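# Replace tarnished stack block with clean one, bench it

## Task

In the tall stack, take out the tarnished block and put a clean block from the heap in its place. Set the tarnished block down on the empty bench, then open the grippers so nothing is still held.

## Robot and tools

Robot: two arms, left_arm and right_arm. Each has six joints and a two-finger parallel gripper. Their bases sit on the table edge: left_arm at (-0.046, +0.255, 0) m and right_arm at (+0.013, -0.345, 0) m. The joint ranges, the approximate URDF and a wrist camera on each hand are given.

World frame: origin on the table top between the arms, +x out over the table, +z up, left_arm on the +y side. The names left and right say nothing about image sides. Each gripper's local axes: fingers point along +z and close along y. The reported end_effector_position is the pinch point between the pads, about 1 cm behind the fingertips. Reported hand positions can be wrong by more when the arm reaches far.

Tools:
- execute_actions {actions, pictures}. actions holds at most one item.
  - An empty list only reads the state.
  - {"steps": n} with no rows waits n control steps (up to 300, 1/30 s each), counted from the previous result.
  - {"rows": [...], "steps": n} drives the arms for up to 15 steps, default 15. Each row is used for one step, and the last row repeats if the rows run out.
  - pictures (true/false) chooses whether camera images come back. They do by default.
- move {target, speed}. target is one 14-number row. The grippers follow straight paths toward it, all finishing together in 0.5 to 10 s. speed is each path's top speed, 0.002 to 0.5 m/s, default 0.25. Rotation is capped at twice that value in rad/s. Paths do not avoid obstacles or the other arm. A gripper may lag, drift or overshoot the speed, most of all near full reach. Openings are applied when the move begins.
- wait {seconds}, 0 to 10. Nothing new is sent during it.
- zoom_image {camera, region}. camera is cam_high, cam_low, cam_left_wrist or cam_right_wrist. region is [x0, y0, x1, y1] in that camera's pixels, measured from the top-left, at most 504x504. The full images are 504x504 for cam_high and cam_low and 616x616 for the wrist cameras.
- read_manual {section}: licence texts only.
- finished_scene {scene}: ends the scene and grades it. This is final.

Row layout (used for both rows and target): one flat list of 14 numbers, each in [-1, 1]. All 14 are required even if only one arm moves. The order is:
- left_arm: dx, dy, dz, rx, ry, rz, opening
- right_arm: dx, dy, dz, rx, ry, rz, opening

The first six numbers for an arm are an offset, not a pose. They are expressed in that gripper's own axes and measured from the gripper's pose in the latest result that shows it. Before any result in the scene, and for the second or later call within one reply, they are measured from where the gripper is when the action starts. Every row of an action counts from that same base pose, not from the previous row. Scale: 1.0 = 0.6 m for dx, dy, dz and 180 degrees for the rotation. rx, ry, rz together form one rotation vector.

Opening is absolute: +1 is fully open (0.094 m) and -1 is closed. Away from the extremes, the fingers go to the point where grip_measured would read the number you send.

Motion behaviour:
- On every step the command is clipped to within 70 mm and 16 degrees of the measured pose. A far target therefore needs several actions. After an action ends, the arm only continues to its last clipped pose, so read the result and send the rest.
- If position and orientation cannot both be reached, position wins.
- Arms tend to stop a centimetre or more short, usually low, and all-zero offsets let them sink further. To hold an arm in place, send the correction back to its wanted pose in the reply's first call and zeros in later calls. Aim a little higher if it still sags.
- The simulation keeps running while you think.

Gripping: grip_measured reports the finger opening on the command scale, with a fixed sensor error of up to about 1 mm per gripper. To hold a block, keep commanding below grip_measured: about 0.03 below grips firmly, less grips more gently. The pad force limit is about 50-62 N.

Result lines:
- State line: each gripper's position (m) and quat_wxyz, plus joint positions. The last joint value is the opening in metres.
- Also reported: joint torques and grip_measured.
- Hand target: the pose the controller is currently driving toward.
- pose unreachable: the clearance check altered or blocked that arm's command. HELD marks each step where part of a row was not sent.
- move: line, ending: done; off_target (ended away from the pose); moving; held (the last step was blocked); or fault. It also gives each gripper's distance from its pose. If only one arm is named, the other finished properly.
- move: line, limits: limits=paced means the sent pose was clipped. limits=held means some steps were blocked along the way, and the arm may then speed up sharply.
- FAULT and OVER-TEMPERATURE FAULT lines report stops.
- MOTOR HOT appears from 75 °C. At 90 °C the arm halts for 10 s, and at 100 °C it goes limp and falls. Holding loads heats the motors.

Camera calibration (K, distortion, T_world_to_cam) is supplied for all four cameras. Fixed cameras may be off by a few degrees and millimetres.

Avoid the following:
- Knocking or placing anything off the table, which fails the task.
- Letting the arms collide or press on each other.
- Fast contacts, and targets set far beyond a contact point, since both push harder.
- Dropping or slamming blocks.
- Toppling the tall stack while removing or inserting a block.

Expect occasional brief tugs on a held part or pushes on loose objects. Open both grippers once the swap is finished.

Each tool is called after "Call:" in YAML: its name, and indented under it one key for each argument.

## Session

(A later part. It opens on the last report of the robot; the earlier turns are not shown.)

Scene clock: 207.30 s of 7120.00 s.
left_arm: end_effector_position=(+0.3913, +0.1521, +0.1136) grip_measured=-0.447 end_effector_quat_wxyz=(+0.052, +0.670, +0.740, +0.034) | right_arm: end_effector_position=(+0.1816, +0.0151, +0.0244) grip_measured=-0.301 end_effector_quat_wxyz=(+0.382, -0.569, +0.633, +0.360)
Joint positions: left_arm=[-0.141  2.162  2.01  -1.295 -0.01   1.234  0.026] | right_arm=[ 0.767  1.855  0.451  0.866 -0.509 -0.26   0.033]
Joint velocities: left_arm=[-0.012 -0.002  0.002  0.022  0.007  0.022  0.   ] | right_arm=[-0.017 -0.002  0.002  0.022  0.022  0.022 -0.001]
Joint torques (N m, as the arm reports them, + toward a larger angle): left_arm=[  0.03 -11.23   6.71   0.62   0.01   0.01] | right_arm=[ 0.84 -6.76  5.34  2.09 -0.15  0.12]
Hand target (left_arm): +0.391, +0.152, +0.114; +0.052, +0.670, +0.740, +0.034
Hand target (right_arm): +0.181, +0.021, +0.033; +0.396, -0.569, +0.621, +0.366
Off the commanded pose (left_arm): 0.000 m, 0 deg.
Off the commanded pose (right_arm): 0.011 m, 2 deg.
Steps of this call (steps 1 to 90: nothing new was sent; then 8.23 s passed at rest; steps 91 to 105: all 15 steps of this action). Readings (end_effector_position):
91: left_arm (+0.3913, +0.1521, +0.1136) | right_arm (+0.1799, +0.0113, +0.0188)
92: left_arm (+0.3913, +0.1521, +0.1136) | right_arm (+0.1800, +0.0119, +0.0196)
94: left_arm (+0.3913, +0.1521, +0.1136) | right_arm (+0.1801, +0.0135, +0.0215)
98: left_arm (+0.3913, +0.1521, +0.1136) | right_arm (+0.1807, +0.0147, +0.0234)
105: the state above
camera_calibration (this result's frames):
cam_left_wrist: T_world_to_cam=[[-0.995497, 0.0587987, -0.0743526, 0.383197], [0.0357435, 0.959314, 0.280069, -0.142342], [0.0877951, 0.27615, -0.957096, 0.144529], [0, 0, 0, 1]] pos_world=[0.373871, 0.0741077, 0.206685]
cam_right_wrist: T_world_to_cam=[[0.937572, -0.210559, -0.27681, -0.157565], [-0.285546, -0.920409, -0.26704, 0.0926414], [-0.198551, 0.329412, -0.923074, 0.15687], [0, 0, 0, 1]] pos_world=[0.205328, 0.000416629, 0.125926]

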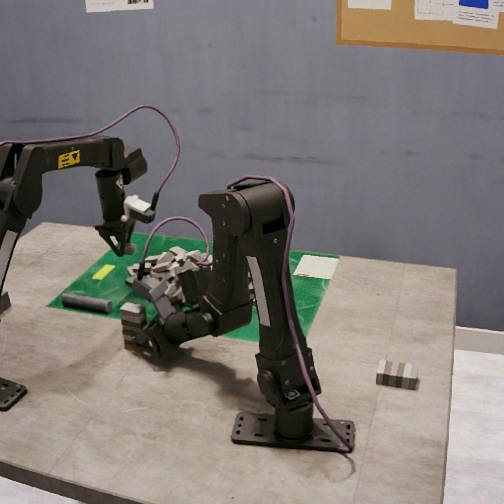

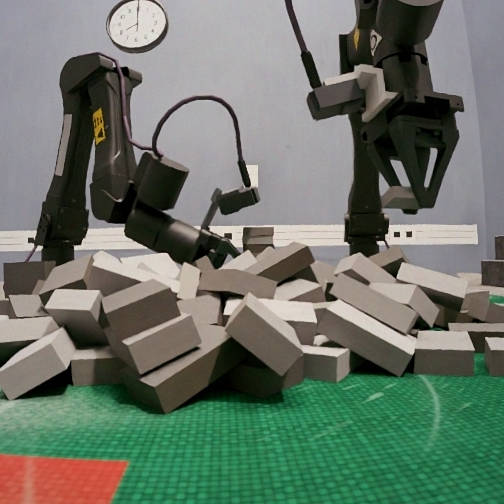

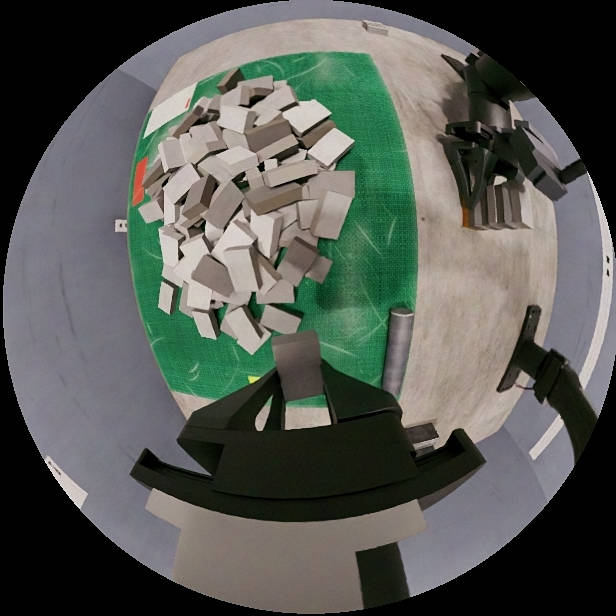

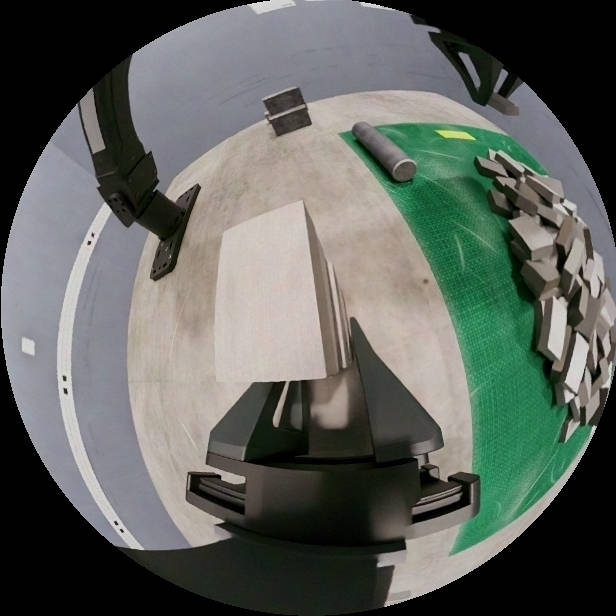

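Call:
execute_actions:
  actions:
    - {"rows":[[0,0,0,0,0,0,-0.5,-0.026,0.003,0,-0.005,-0.018,-0.011,-0.3]]}

Call:
zoom_image:
  camera: "cam_left_wrist"
  region: [420, 120, 560, 260]

Scene clock: 215.43 s of 7120.00 s.
left_arm: end_effector_position=(+0.3913, +0.1521, +0.1136) grip_measured=-0.447 end_effector_quat_wxyz=(+0.052, +0.670, +0.740, +0.034) | right_arm: end_effector_position=(+0.1803, +0.0175, +0.0291) grip_measured=-0.301 end_effector_quat_wxyz=(+0.388, -0.570, +0.624, +0.368)
Joint positions: left_arm=[-0.141  2.162  2.01  -1.295 -0.01   1.234  0.026] | right_arm=[ 0.767  1.855  0.451  0.887 -0.525 -0.26   0.033]
Joint velocities: left_arm=[ 0.002 -0.012 -0.012 -0.066 -0.007 -0.007 -0.001] | right_arm=[-0.017  0.007 -0.017  0.066  0.007 -0.037  0.   ]
Joint torques (N m, as the arm reports them, + toward a larger angle): left_arm=[  0.04 -11.2    6.68   0.62   0.01   0.01] | right_arm=[ 0.09 -6.69  5.33  2.15 -0.35 -0.03]
Hand target (left_arm): +0.391, +0.152, +0.114; +0.052, +0.670, +0.740, +0.034
Hand target (right_arm): +0.181, +0.022, +0.038; +0.402, -0.572, +0.609, +0.374
Off the commanded pose (left_arm): 0.000 m, 0 deg.
Off the commanded pose (right_arm): 0.010 m, 2 deg.
Steps of this call (steps 1 to 90: nothing new was sent; then 4.63 s passed at rest; steps 91 to 105: all 15 steps of this action). Readings (end_effector_position):
91: left_arm (+0.3913, +0.1521, +0.1136) | right_arm (+0.1815, +0.0155, +0.0250)
92: left_arm (+0.3913, +0.1521, +0.1136) | right_arm (+0.1812, +0.0158, +0.0256)
94: left_arm (+0.3913, +0.1521, +0.1136) | right_arm (+0.1809, +0.0165, +0.0270)
98: left_arm (+0.3913, +0.1521, +0.1136) | right_arm (+0.1805, +0.0172, +0.0284)
105: the state above
camera_calibration (this result's frames):
cam_left_wrist: T_world_to_cam=[[-0.995497, 0.0587987, -0.0743526, 0.383197], [0.0357435, 0.959314, 0.280069, -0.142342], [0.0877951, 0.27615, -0.957096, 0.144529], [0, 0, 0, 1]] pos_world=[0.373871, 0.0741077, 0.206685]
cam_right_wrist: T_world_to_cam=[[0.942079, -0.191695, -0.275209, -0.155749], [-0.271089, -0.918366, -0.288295, 0.0937315], [-0.197478, 0.346203, -0.91714, 0.159518], [0, 0, 0, 1]] pos_world=[0.203638, 0.000998158, 0.130459]

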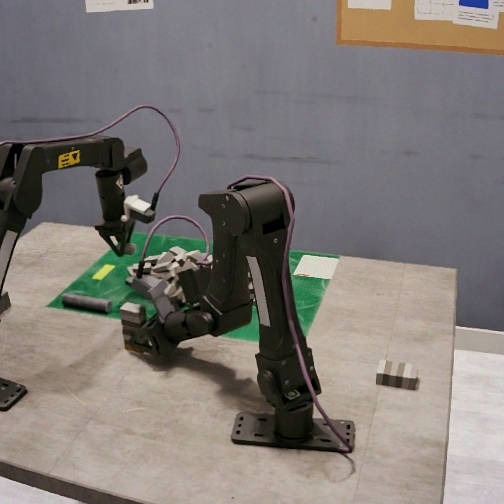

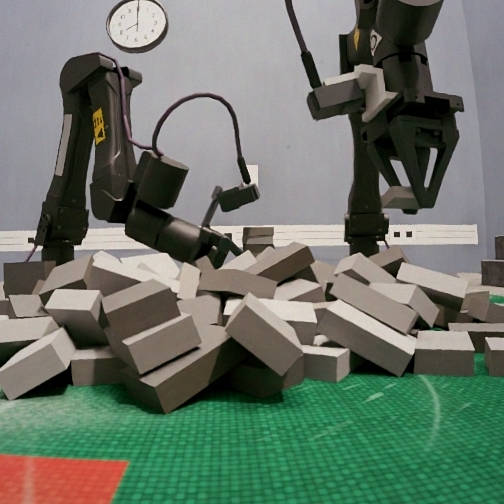

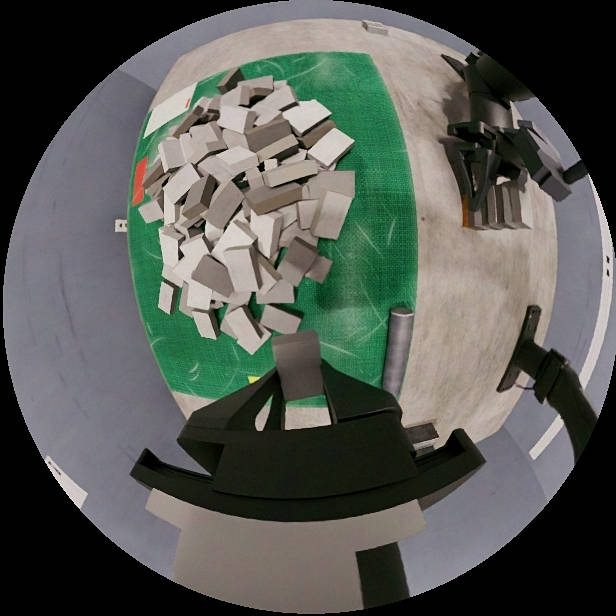

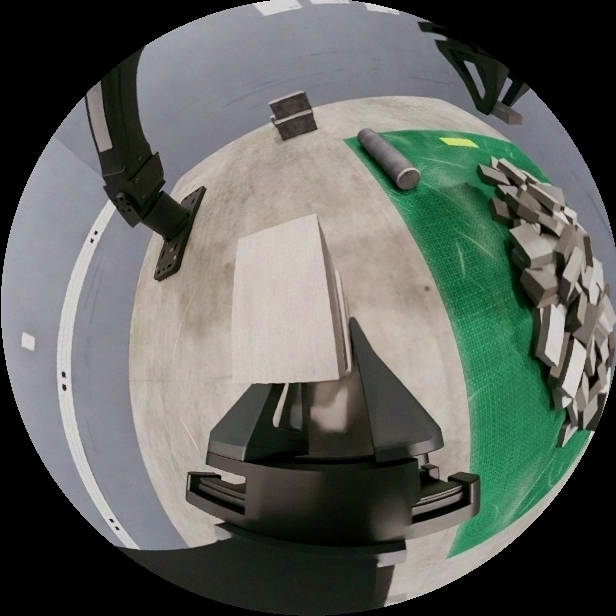

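Region (420, 120, 560, 260) of cam_left_wrist's 616x616 image, scaled by 3.600, with more detail than that image has.

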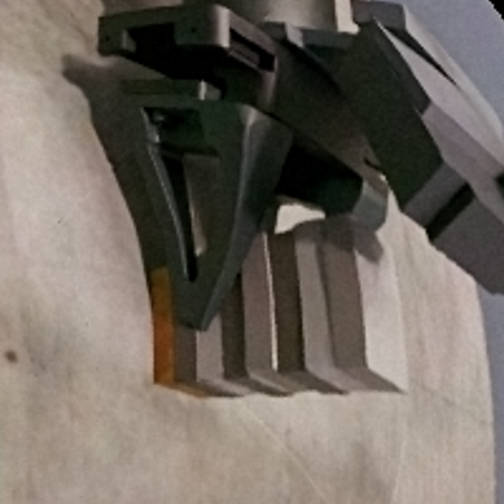

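Good. Close with a holding bias, then lift.

Call:
execute_actions:
  actions:
    - {"rows":[[0,0,0,0,0,0,-0.5,-0.01,0,0,0,-0.007,-0.004,-0.52]]}
  pictures: false

Call:
move:
  target: [0,0,0,0,0,0,-0.5,-0.09,0,-0.043,0,-0.015,-0.008,-0.52]
  speed: 0.05

Scene clock: 221.37 s of 7120.00 s.
left_arm: end_effector_position=(+0.3913, +0.1521, +0.1136) grip_measured=-0.447 end_effector_quat_wxyz=(+0.052, +0.670, +0.740, +0.034) | right_arm: end_effector_position=(+0.1816, +0.0174, +0.0292) grip_measured=-0.454 end_effector_quat_wxyz=(+0.390, -0.569, +0.625, +0.366)
Joint positions: left_arm=[-0.141  2.162  2.01  -1.295 -0.01   1.234  0.026] | right_arm=[ 0.767  1.855  0.451  0.888 -0.519 -0.26   0.026]
Joint velocities: left_arm=[-0.017 -0.012  0.007 -0.066  0.037 -0.051 -0.   ] | right_arm=[ 0.007  0.002  0.002 -0.095 -0.037  0.037  0.   ]
Joint torques (N m, as the arm reports them, + toward a larger angle): left_arm=[  0.07 -11.23   6.69   0.61   0.01   0.02] | right_arm=[ 0.07 -6.54  4.91  2.03 -0.29  0.03]
Hand target (left_arm): +0.391, +0.152, +0.114; +0.052, +0.670, +0.740, +0.034
Hand target (right_arm): +0.181, +0.020, +0.035; +0.397, -0.570, +0.616, +0.372
Off the commanded pose (left_arm): 0.000 m, 0 deg.
Off the commanded pose (right_arm): 0.006 m, 1 deg.
Steps of this call (steps 1 to 90: nothing new was sent; then 2.43 s passed at rest; steps 91 to 105: all 15 steps of this action). Readings (end_effector_position):
91: left_arm (+0.3913, +0.1521, +0.1136) | right_arm (+0.1811, +0.0175, +0.0292)
92: left_arm (+0.3913, +0.1521, +0.1136) | right_arm (+0.1816, +0.0174, +0.0292)
94: left_arm (+0.3913, +0.1521, +0.1136) | right_arm (+0.1816, +0.0174, +0.0292)
98: left_arm (+0.3913, +0.1521, +0.1136) | right_arm (+0.1816, +0.0174, +0.0292)
105: the state above

Scene clock: 223.20 s of 7120.00 s.
left_arm: end_effector_position=(+0.3913, +0.1521, +0.1136) grip_measured=-0.447 end_effector_quat_wxyz=(+0.052, +0.670, +0.740, +0.034) | right_arm: end_effector_position=(+0.1663, -0.0064, +0.0358) grip_measured=-0.454 end_effector_quat_wxyz=(+0.325, -0.572, +0.668, +0.346)
Joint positions: left_arm=[-0.141  2.162  2.01  -1.295 -0.01   1.234  0.026] | right_arm=[ 0.767  1.635  0.451  0.507 -0.503 -0.261  0.026]
Joint velocities: left_arm=[-0.012  0.007  0.022  0.037 -0.007 -0.051 -0.001] | right_arm=[ 0.002 -0.017 -0.002 -0.007  0.007 -0.022 -0.001]
Joint torques (N m, as the arm reports them, + toward a larger angle): left_arm=[  0.05 -11.23   6.72   0.62   0.01   0.02] | right_arm=[-0.65 -9.6   8.55  2.91 -0.63 -0.08]
Hand target (left_arm): +0.391, +0.152, +0.114; +0.052, +0.670, +0.740, +0.034
Hand target (right_arm): +0.180, +0.014, +0.089; +0.407, -0.571, +0.609, +0.371
Off the commanded pose (left_arm): 0.000 m, 0 deg.
Off the commanded pose (right_arm): 0.060 m, 12 deg.
move: off_target (right_arm)
camera_calibration (this result's frames):
cam_left_wrist: T_world_to_cam=[[-0.995497, 0.0587987, -0.0743526, 0.383197], [0.0357435, 0.959314, 0.280069, -0.142342], [0.0877951, 0.27615, -0.957096, 0.144529], [0, 0, 0, 1]] pos_world=[0.373871, 0.0741077, 0.206685]
cam_right_wrist: T_world_to_cam=[[0.911947, -0.248732, -0.326319, -0.138785], [-0.306544, -0.941666, -0.138911, 0.0703076], [-0.272732, 0.226711, -0.934997, 0.183587], [0, 0, 0, 1]] pos_world=[0.198187, -0.00993518, 0.136132]

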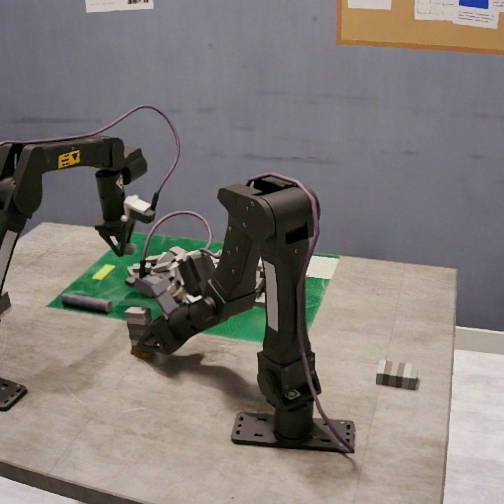

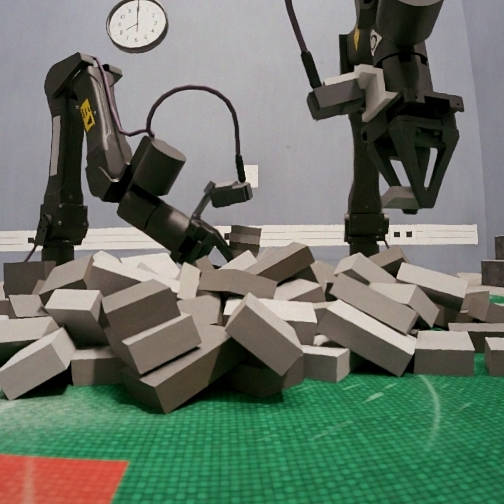

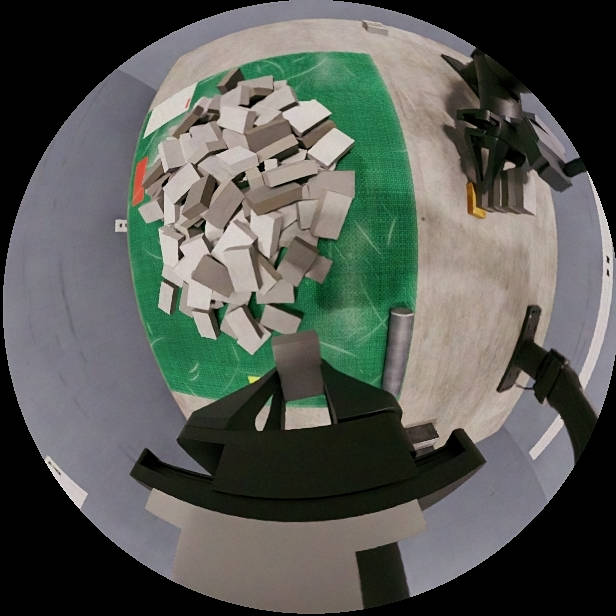

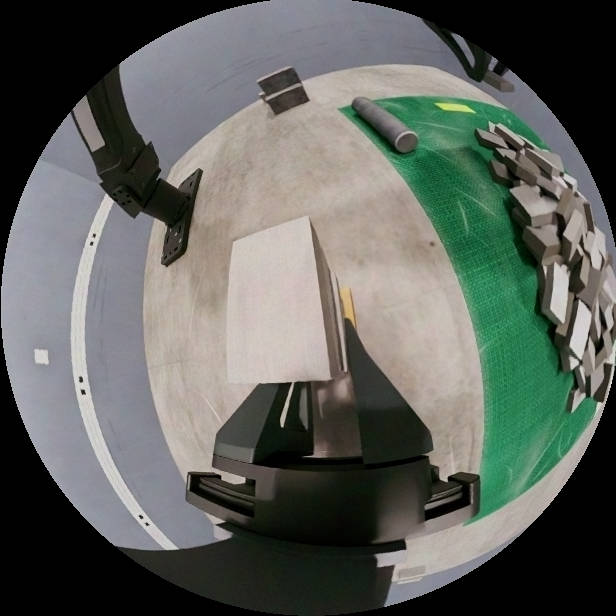

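Call:
execute_actions:
  actions:
    - {"rows":[[0,0,0,0,0,0,-0.5,-0.11,-0.01,0,0.022,-0.085,-0.05,-0.52]]}

Scene clock: 236.50 s of 7120.00 s.
left_arm: end_effector_position=(+0.3913, +0.1521, +0.1136) grip_measured=-0.447 end_effector_quat_wxyz=(+0.052, +0.670, +0.740, +0.034) | right_arm: end_effector_position=(+0.1692, -0.0018, +0.0378) grip_measured=-0.454 end_effector_quat_wxyz=(+0.362, -0.571, +0.656, +0.335)
Joint positions: left_arm=[-0.141  2.162  2.01  -1.295 -0.01   1.234  0.026] | right_arm=[ 0.792  1.658  0.416  0.637 -0.447 -0.26   0.026]
Joint velocities: left_arm=[ 0.002  0.017 -0.012  0.007  0.007  0.037  0.   ] | right_arm=[-0.012  0.046 -0.012  0.095 -0.066 -0.051  0.   ]
Joint torques (N m, as the arm reports them, + toward a larger angle): left_arm=[  0.08 -11.25   6.69   0.62   0.02   0.01] | right_arm=[ 0.69 -7.08  7.42  3.42 -0.52  0.02]
Hand target (left_arm): +0.391, +0.152, +0.114; +0.052, +0.670, +0.740, +0.034
Hand target (right_arm): +0.177, +0.023, +0.091; +0.450, -0.565, +0.586, +0.367
Off the commanded pose (left_arm): 0.000 m, 0 deg.
Off the commanded pose (right_arm): 0.062 m, 14 deg.
Steps of this call (steps 1 to 90: nothing new was sent; then 9.80 s passed at rest; steps 91 to 105: all 15 steps of this action). Readings (end_effector_position):
91: left_arm (+0.3913, +0.1521, +0.1136) | right_arm (+0.1664, -0.0062, +0.0359)
92: left_arm (+0.3913, +0.1521, +0.1136) | right_arm (+0.1668, -0.0056, +0.0362)
94: left_arm (+0.3913, +0.1521, +0.1136) | right_arm (+0.1660, -0.0045, +0.0367)
98: left_arm (+0.3913, +0.1521, +0.1136) | right_arm (+0.1659, -0.0038, +0.0385)
105: the state above
camera_calibration (this result's frames):
cam_left_wrist: T_world_to_cam=[[-0.995497, 0.0587987, -0.0743526, 0.383197], [0.0357435, 0.959314, 0.280069, -0.142342], [0.0877951, 0.27615, -0.957096, 0.144529], [0, 0, 0, 1]] pos_world=[0.373871, 0.0741077, 0.206685]
cam_right_wrist: T_world_to_cam=[[0.927622, -0.255923, -0.272067, -0.144444], [-0.313748, -0.929107, -0.195762, 0.0791394], [-0.20268, 0.266954, -0.942155, 0.173675], [0, 0, 0, 1]] pos_world=[0.194019, -0.00980079, 0.139823]

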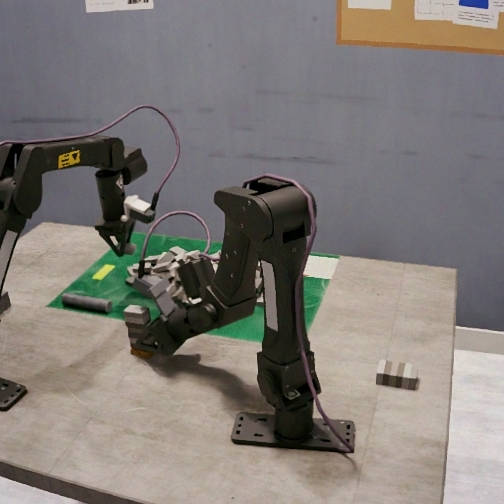

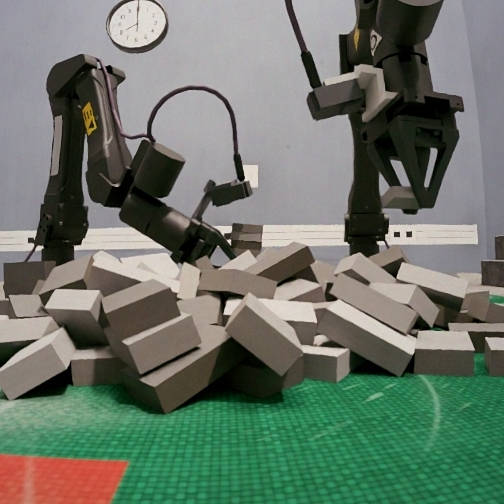

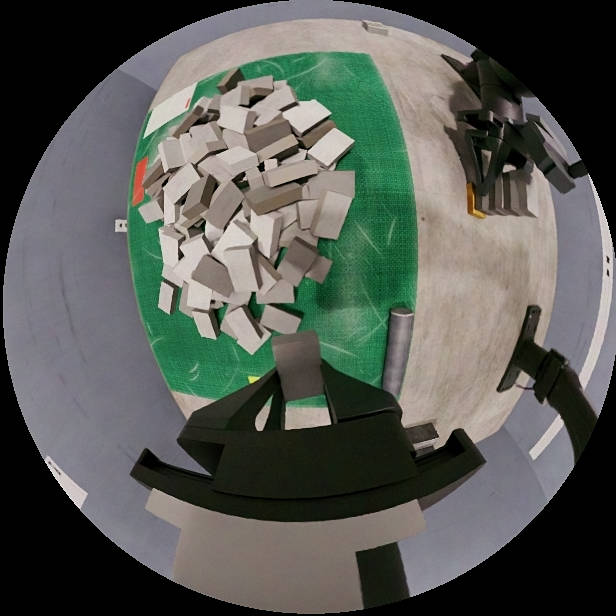

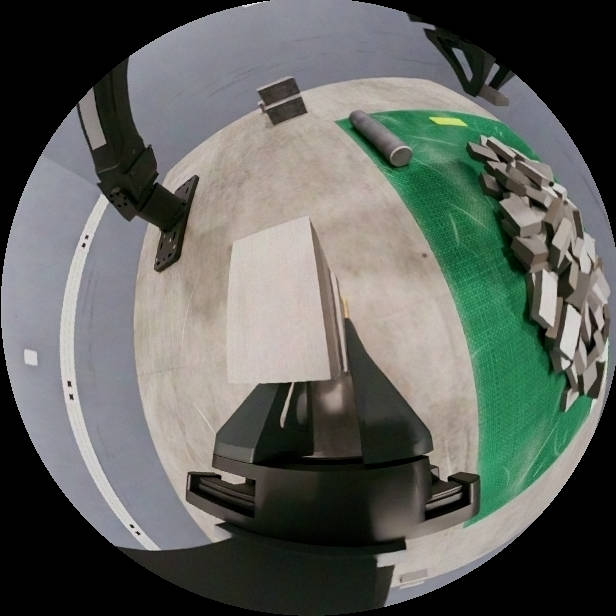

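Call:
execute_actions:
  actions:
    - {"rows":[[0,0,0,0,0,0,-0.5,0.006,-0.003,0.004,-0.01,-0.04,0,-0.52]]}

Call:
zoom_image:
  camera: "cam_left_wrist"
  region: [420, 120, 560, 260]

Scene clock: 246.00 s of 7120.00 s.
left_arm: end_effector_position=(+0.3913, +0.1521, +0.1136) grip_measured=-0.447 end_effector_quat_wxyz=(+0.052, +0.670, +0.740, +0.034) | right_arm: end_effector_position=(+0.1702, -0.0028, +0.0291) grip_measured=-0.454 end_effector_quat_wxyz=(+0.387, -0.560, +0.631, +0.371)
Joint positions: left_arm=[-0.141  2.162  2.01  -1.295 -0.01   1.234  0.026] | right_arm=[ 0.753  1.804  0.355  0.932 -0.53  -0.242  0.026]
Joint velocities: left_arm=[-0.022  0.012 -0.007  0.037  0.11   0.081  0.   ] | right_arm=[ 0.002  0.022  0.002  0.183  0.007  0.051 -0.   ]
Joint torques (N m, as the arm reports them, + toward a larger angle): left_arm=[  0.05 -11.2    6.71   0.62   0.02   0.03] | right_arm=[-0.64 -4.95  4.46  2.15 -0.4   0.13]
Hand target (left_arm): +0.391, +0.152, +0.114; +0.052, +0.670, +0.740, +0.034
Hand target (right_arm): +0.171, -0.002, +0.033; +0.393, -0.555, +0.627, +0.381
Off the commanded pose (left_arm): 0.000 m, 0 deg.
Off the commanded pose (right_arm): 0.004 m, 2 deg.
Steps of this call (steps 1 to 90: nothing new was sent; then 6.00 s passed at rest; steps 91 to 105: all 15 steps of this action). Readings (end_effector_position):
91: left_arm (+0.3913, +0.1521, +0.1136) | right_arm (+0.1699, -0.0016, +0.0369)
92: left_arm (+0.3913, +0.1521, +0.1136) | right_arm (+0.1697, -0.0028, +0.0326)
94: left_arm (+0.3913, +0.1521, +0.1136) | right_arm (+0.1698, -0.0043, +0.0289)
98: left_arm (+0.3913, +0.1521, +0.1136) | right_arm (+0.1699, -0.0037, +0.0289)
105: the state above
camera_calibration (this result's frames):
cam_left_wrist: T_world_to_cam=[[-0.995497, 0.0587987, -0.0743526, 0.383197], [0.0357435, 0.959314, 0.280069, -0.142342], [0.0877951, 0.27615, -0.957096, 0.144529], [0, 0, 0, 1]] pos_world=[0.373871, 0.0741077, 0.206685]
cam_right_wrist: T_world_to_cam=[[0.933713, -0.207269, -0.291923, -0.148231], [-0.29238, -0.912022, -0.287628, 0.0759572], [-0.206624, 0.353914, -0.912168, 0.166022], [0, 0, 0, 1]] pos_world=[0.194918, -0.0202065, 0.130015]

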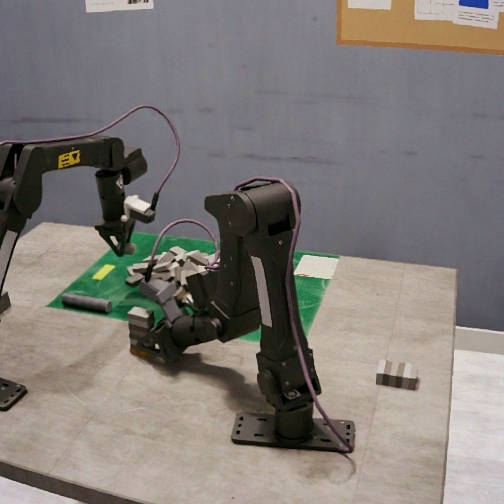

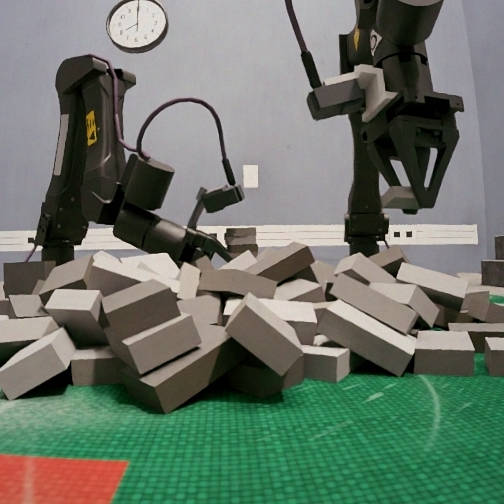

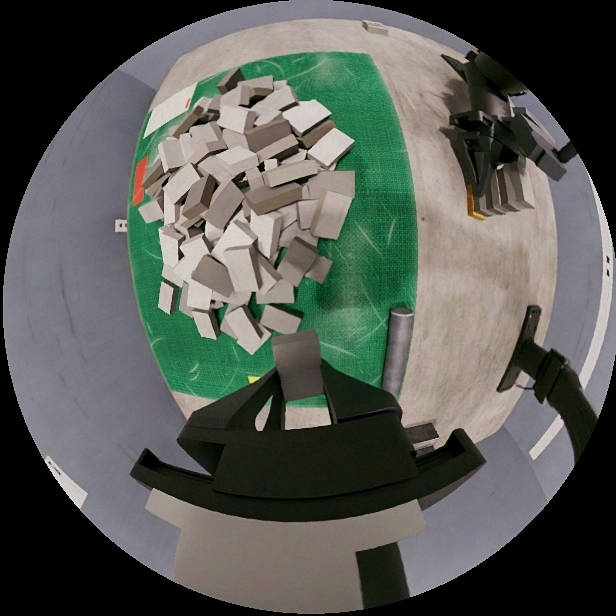

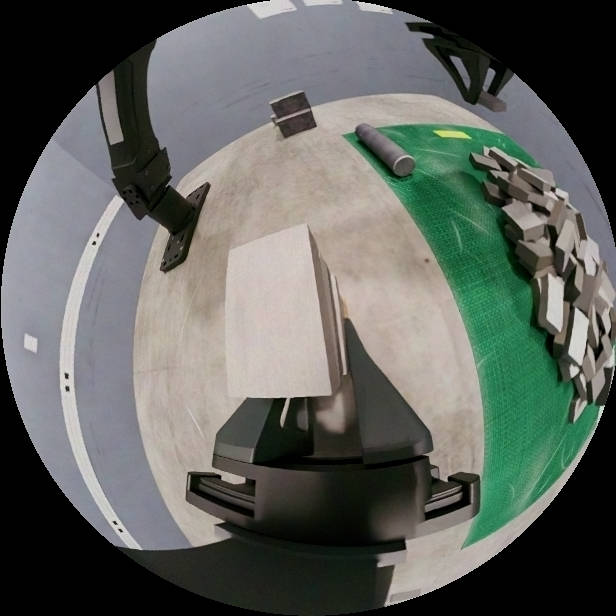

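Region (420, 120, 560, 260) of cam_left_wrist's 616x616 image, scaled by 3.600, with more detail than that image has.

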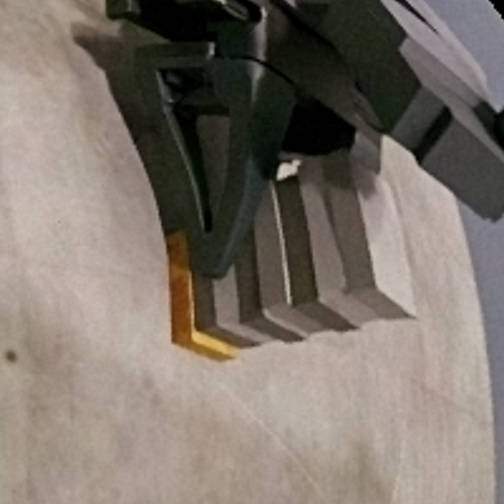

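Call:
move:
  target: [0,0,0,0,0,0,-0.5,0.027,-0.02,-0.06,0,-0.005,0,-0.52]
  speed: 0.04

Call:
zoom_image:
  camera: "cam_left_wrist"
  region: [420, 120, 560, 260]

Scene clock: 268.20 s of 7120.00 s.
left_arm: end_effector_position=(+0.3913, +0.1521, +0.1136) grip_measured=-0.447 end_effector_quat_wxyz=(+0.052, +0.670, +0.740, +0.034) | right_arm: end_effector_position=(+0.1785, -0.0372, +0.0287) grip_measured=-0.454 end_effector_quat_wxyz=(+0.394, -0.560, +0.624, +0.377)
Joint positions: left_arm=[-0.141  2.162  2.01  -1.295 -0.01   1.234  0.026] | right_arm=[ 0.612  1.772  0.275  0.956 -0.663 -0.323  0.026]
Joint velocities: left_arm=[ 0.002 -0.007 -0.012  0.022  0.022 -0.066  0.   ] | right_arm=[ 0.002 -0.022 -0.022  0.037  0.007 -0.007  0.001]
Joint torques (N m, as the arm reports them, + toward a larger angle): left_arm=[  0.06 -11.22   6.69   0.62   0.02   0.02] | right_arm=[-1.43 -6.83  3.05  1.58 -0.28 -0.02]
Hand target (left_arm): +0.391, +0.152, +0.114; +0.052, +0.670, +0.740, +0.034
Hand target (right_arm): +0.179, -0.043, +0.029; +0.393, -0.557, +0.628, +0.375
Off the commanded pose (left_arm): 0.000 m, 0 deg.
Off the commanded pose (right_arm): 0.006 m, 1 deg.
After step 90, 17.87 s passed at rest.
move: done
camera_calibration (this result's frames):
cam_left_wrist: T_world_to_cam=[[-0.995497, 0.0587987, -0.0743526, 0.383197], [0.0357435, 0.959314, 0.280069, -0.142342], [0.0877951, 0.27615, -0.957096, 0.144529], [0, 0, 0, 1]] pos_world=[0.373871, 0.0741077, 0.206685]
cam_right_wrist: T_world_to_cam=[[0.937504, -0.19351, -0.289207, -0.163463], [-0.282698, -0.90816, -0.30875, 0.0458821], [-0.2029, 0.371213, -0.906108, 0.179368], [0, 0, 0, 1]] pos_world=[0.202611, -0.056547, 0.129418]

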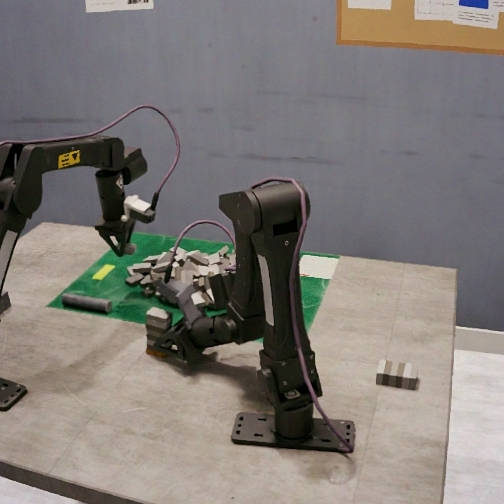

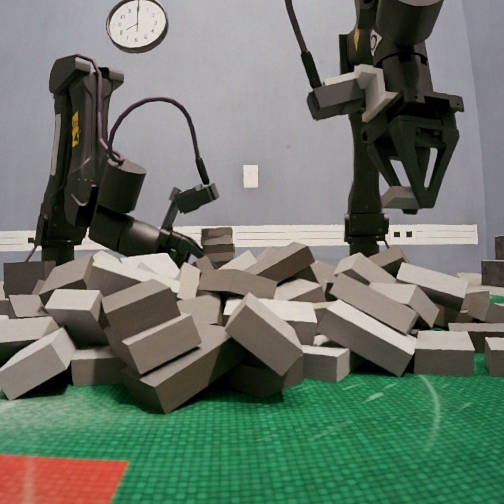

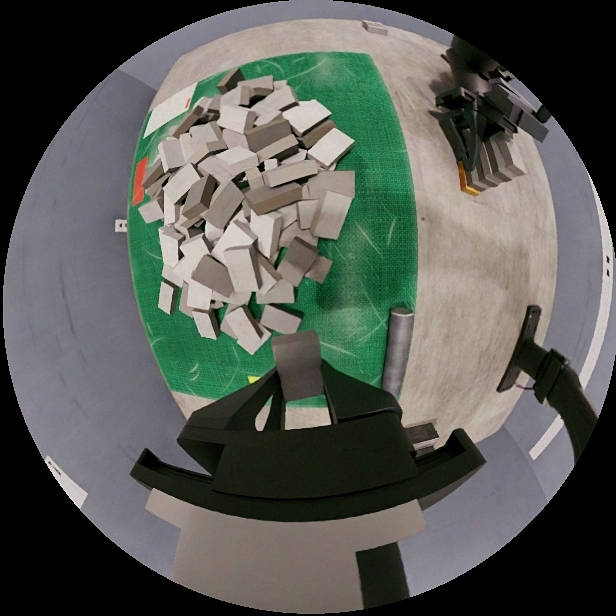

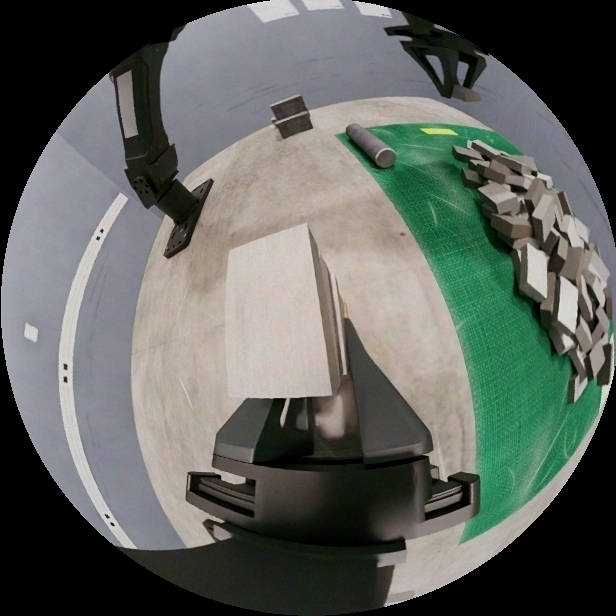

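Region (420, 120, 560, 260) of cam_left_wrist's 616x616 image, scaled by 3.600, with more detail than that image has.

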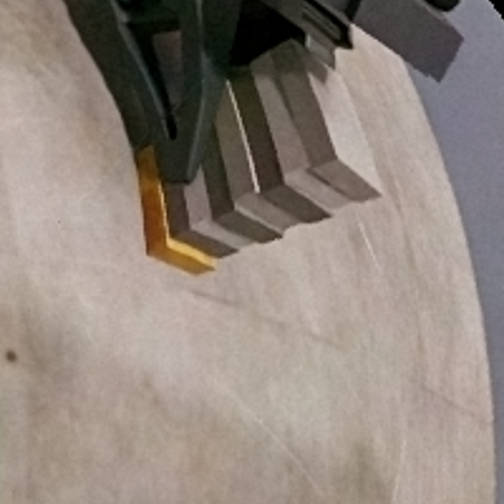

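Call:
move:
  target: [-0.007,-0.368,0.083,0.039,0,0.05,-0.5,0,0,0,0,0,0,-0.52]
  speed: 0.15

Call:
zoom_image:
  camera: "cam_high"
  region: [40, 250, 220, 380]

Scene clock: 281.23 s of 7120.00 s.
left_arm: end_effector_position=(+0.1835, +0.1305, +0.0351) grip_measured=-0.448 end_effector_quat_wxyz=(-0.002, +0.728, +0.685, -0.005) | right_arm: end_effector_position=(+0.1784, -0.0373, +0.0286) grip_measured=-0.454 end_effector_quat_wxyz=(+0.394, -0.561, +0.623, +0.376)
Joint positions: left_arm=[-0.4    1.611  0.968 -0.934  0.009  1.135  0.026] | right_arm=[ 0.612  1.772  0.275  0.955 -0.664 -0.326  0.026]
Joint velocities: left_arm=[-0.012  0.012 -0.012  0.095 -0.037 -0.037 -0.001] | right_arm=[-0.007 -0.002 -0.012 -0.037 -0.037 -0.007  0.   ]
Joint torques (N m, as the arm reports them, + toward a larger angle): left_arm=[-0.62 -7.63  4.39  0.49  0.17 -0.06] | right_arm=[-0.01 -5.2   4.35  1.76 -0.22  0.04]
Hand target (left_arm): +0.180, +0.128, +0.037; +0.007, +0.728, +0.686, -0.008
Hand target (right_arm): +0.178, -0.037, +0.029; +0.394, -0.560, +0.624, +0.377
Off the commanded pose (left_arm): 0.007 m, 1 deg.
Off the commanded pose (right_arm): 0.000 m, 0 deg.
After step 90, 7.93 s passed at rest.
move: done
camera_calibration (this result's frames):
cam_left_wrist: T_world_to_cam=[[-0.974457, 0.217066, 0.0575781, 0.142664], [0.224417, 0.931668, 0.285713, -0.123452], [0.00837497, 0.291337, -0.956584, 0.106174], [0, 0, 0, 1]] pos_world=[0.165835, 0.0531169, 0.128622]
cam_right_wrist: T_world_to_cam=[[0.938359, -0.192221, -0.287287, -0.163603], [-0.280721, -0.908724, -0.308894, 0.0453809], [-0.201689, 0.370501, -0.90667, 0.179075], [0, 0, 0, 1]] pos_world=[0.202375, -0.0565567, 0.129379]

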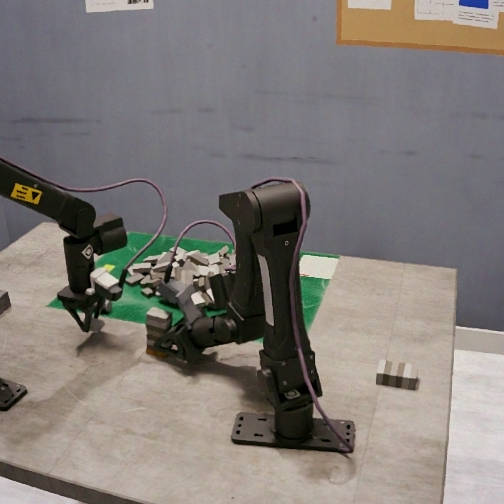

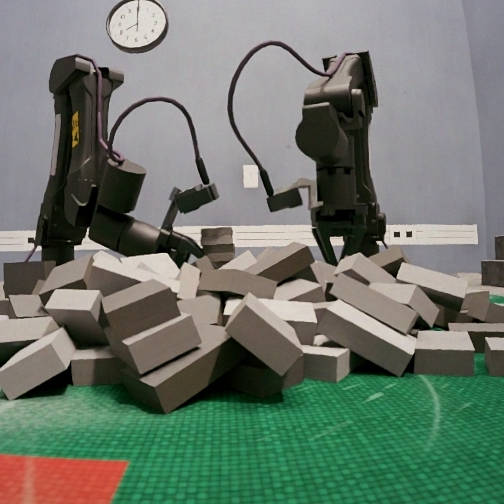

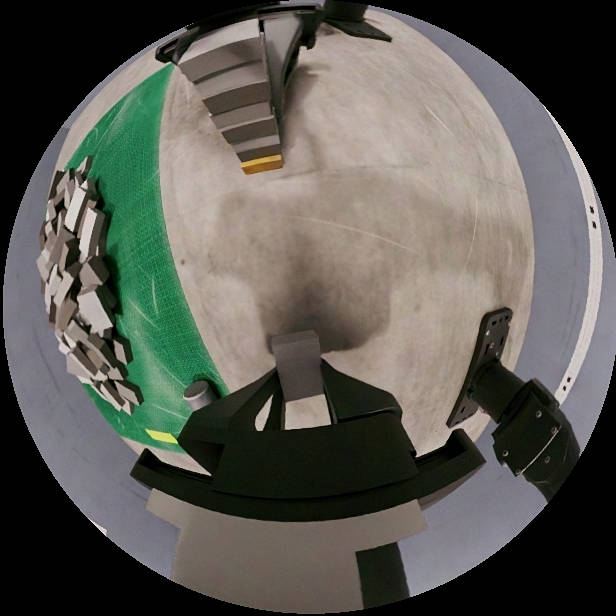

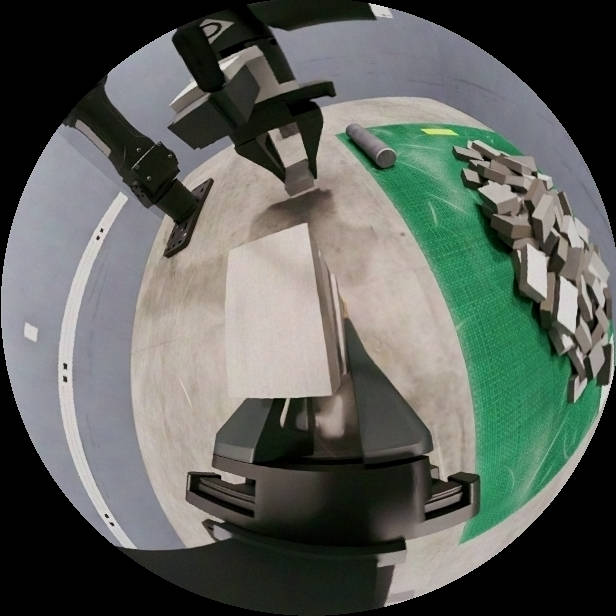

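Region (40, 250, 220, 380) of cam_high's 504x504 image, scaled by 2.800, with more detail than that image has.

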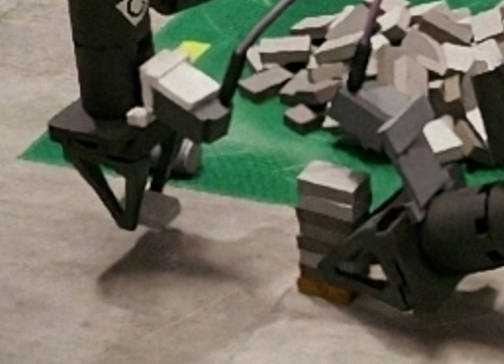

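Call:
move:
  target: [-0.06,0.003,0.03,0,0,0,-0.5,0,0,0,0,0,0,-0.52]
  speed: 0.04

Call:
zoom_image:
  camera: "cam_high"
  region: [40, 250, 220, 380]

Scene clock: 295.20 s of 7120.00 s.
left_arm: end_effector_position=(+0.1743, +0.1037, +0.0151) grip_measured=-0.448 end_effector_quat_wxyz=(-0.014, +0.729, +0.684, -0.007) | right_arm: end_effector_position=(+0.1784, -0.0373, +0.0286) grip_measured=-0.454 end_effector_quat_wxyz=(+0.394, -0.561, +0.623, +0.376)
Joint positions: left_arm=[-0.505  1.692  0.968 -0.878  0.008  1.032  0.026] | right_arm=[ 0.612  1.772  0.275  0.955 -0.664 -0.326  0.026]
Joint velocities: left_arm=[ 0.007  0.002 -0.012 -0.007  0.037 -0.037  0.001] | right_arm=[-0.007 -0.007 -0.007  0.022 -0.022  0.007 -0.   ]
Joint torques (N m, as the arm reports them, + toward a larger angle): left_arm=[-0.78 -5.51  8.12  0.46  0.09 -0.1 ] | right_arm=[ 0.01 -5.21  4.34  1.76 -0.24  0.01]
Hand target (left_arm): +0.182, +0.095, +0.018; -0.002, +0.728, +0.685, -0.006
Hand target (right_arm): +0.178, -0.037, +0.029; +0.394, -0.561, +0.623, +0.376
Off the commanded pose (left_arm): 0.013 m, 2 deg.
Off the commanded pose (right_arm): 0.000 m, 0 deg.
After step 90, 9.70 s passed at rest.
move: off_target (left_arm)
camera_calibration (this result's frames):
cam_left_wrist: T_world_to_cam=[[-0.972413, 0.218604, 0.0813912, 0.139819], [0.233012, 0.926533, 0.295366, -0.0917343], [-0.0108433, 0.306183, -0.951911, 0.0966717], [0, 0, 0, 1]] pos_world=[0.158385, 0.0248306, 0.107738]
cam_right_wrist: T_world_to_cam=[[0.938359, -0.192221, -0.287287, -0.163603], [-0.280721, -0.908724, -0.308894, 0.0453809], [-0.201689, 0.370501, -0.90667, 0.179075], [0, 0, 0, 1]] pos_world=[0.202375, -0.0565567, 0.129379]

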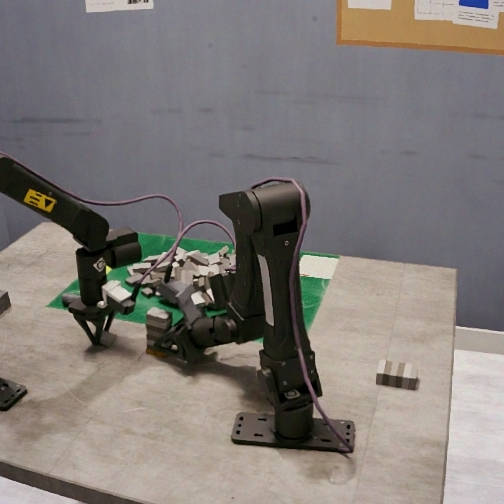

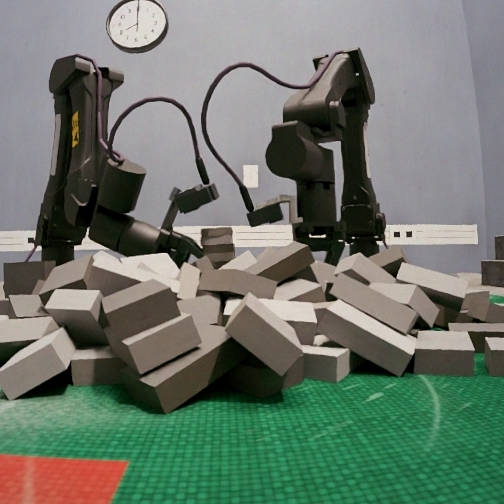

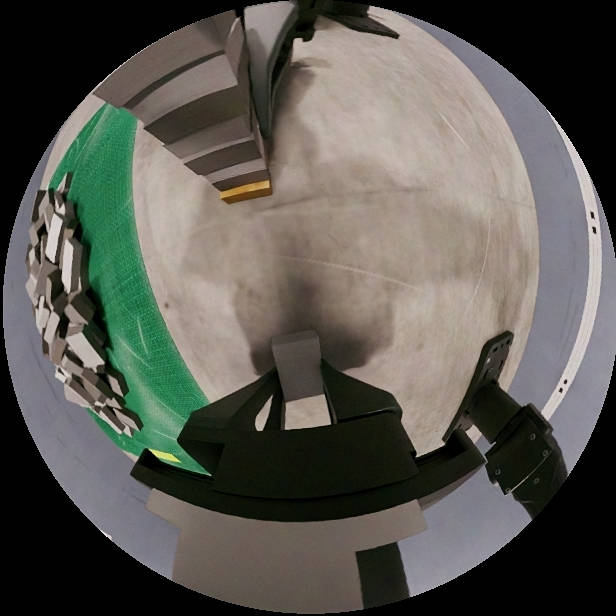

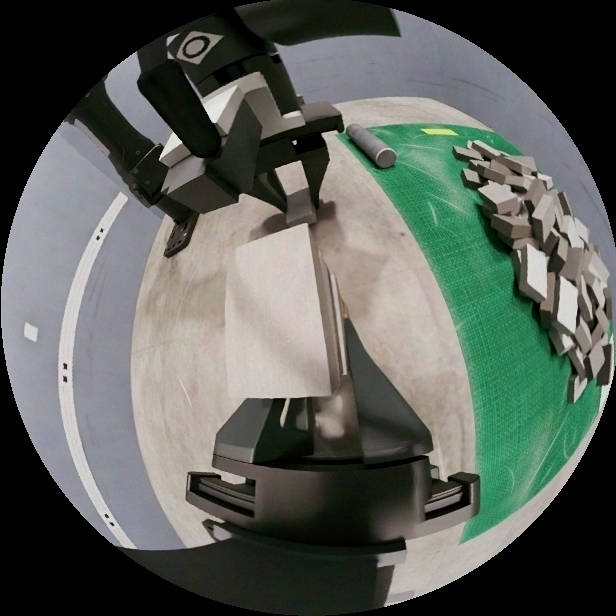

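Region (40, 250, 220, 380) of cam_high's 504x504 image, scaled by 2.800, with more detail than that image has.

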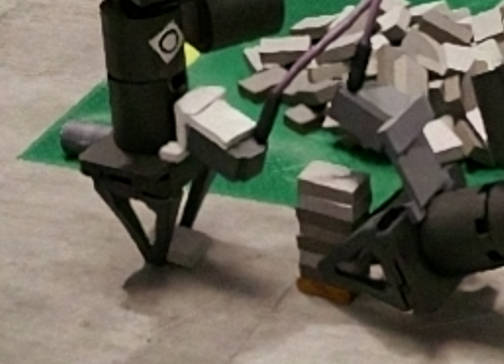

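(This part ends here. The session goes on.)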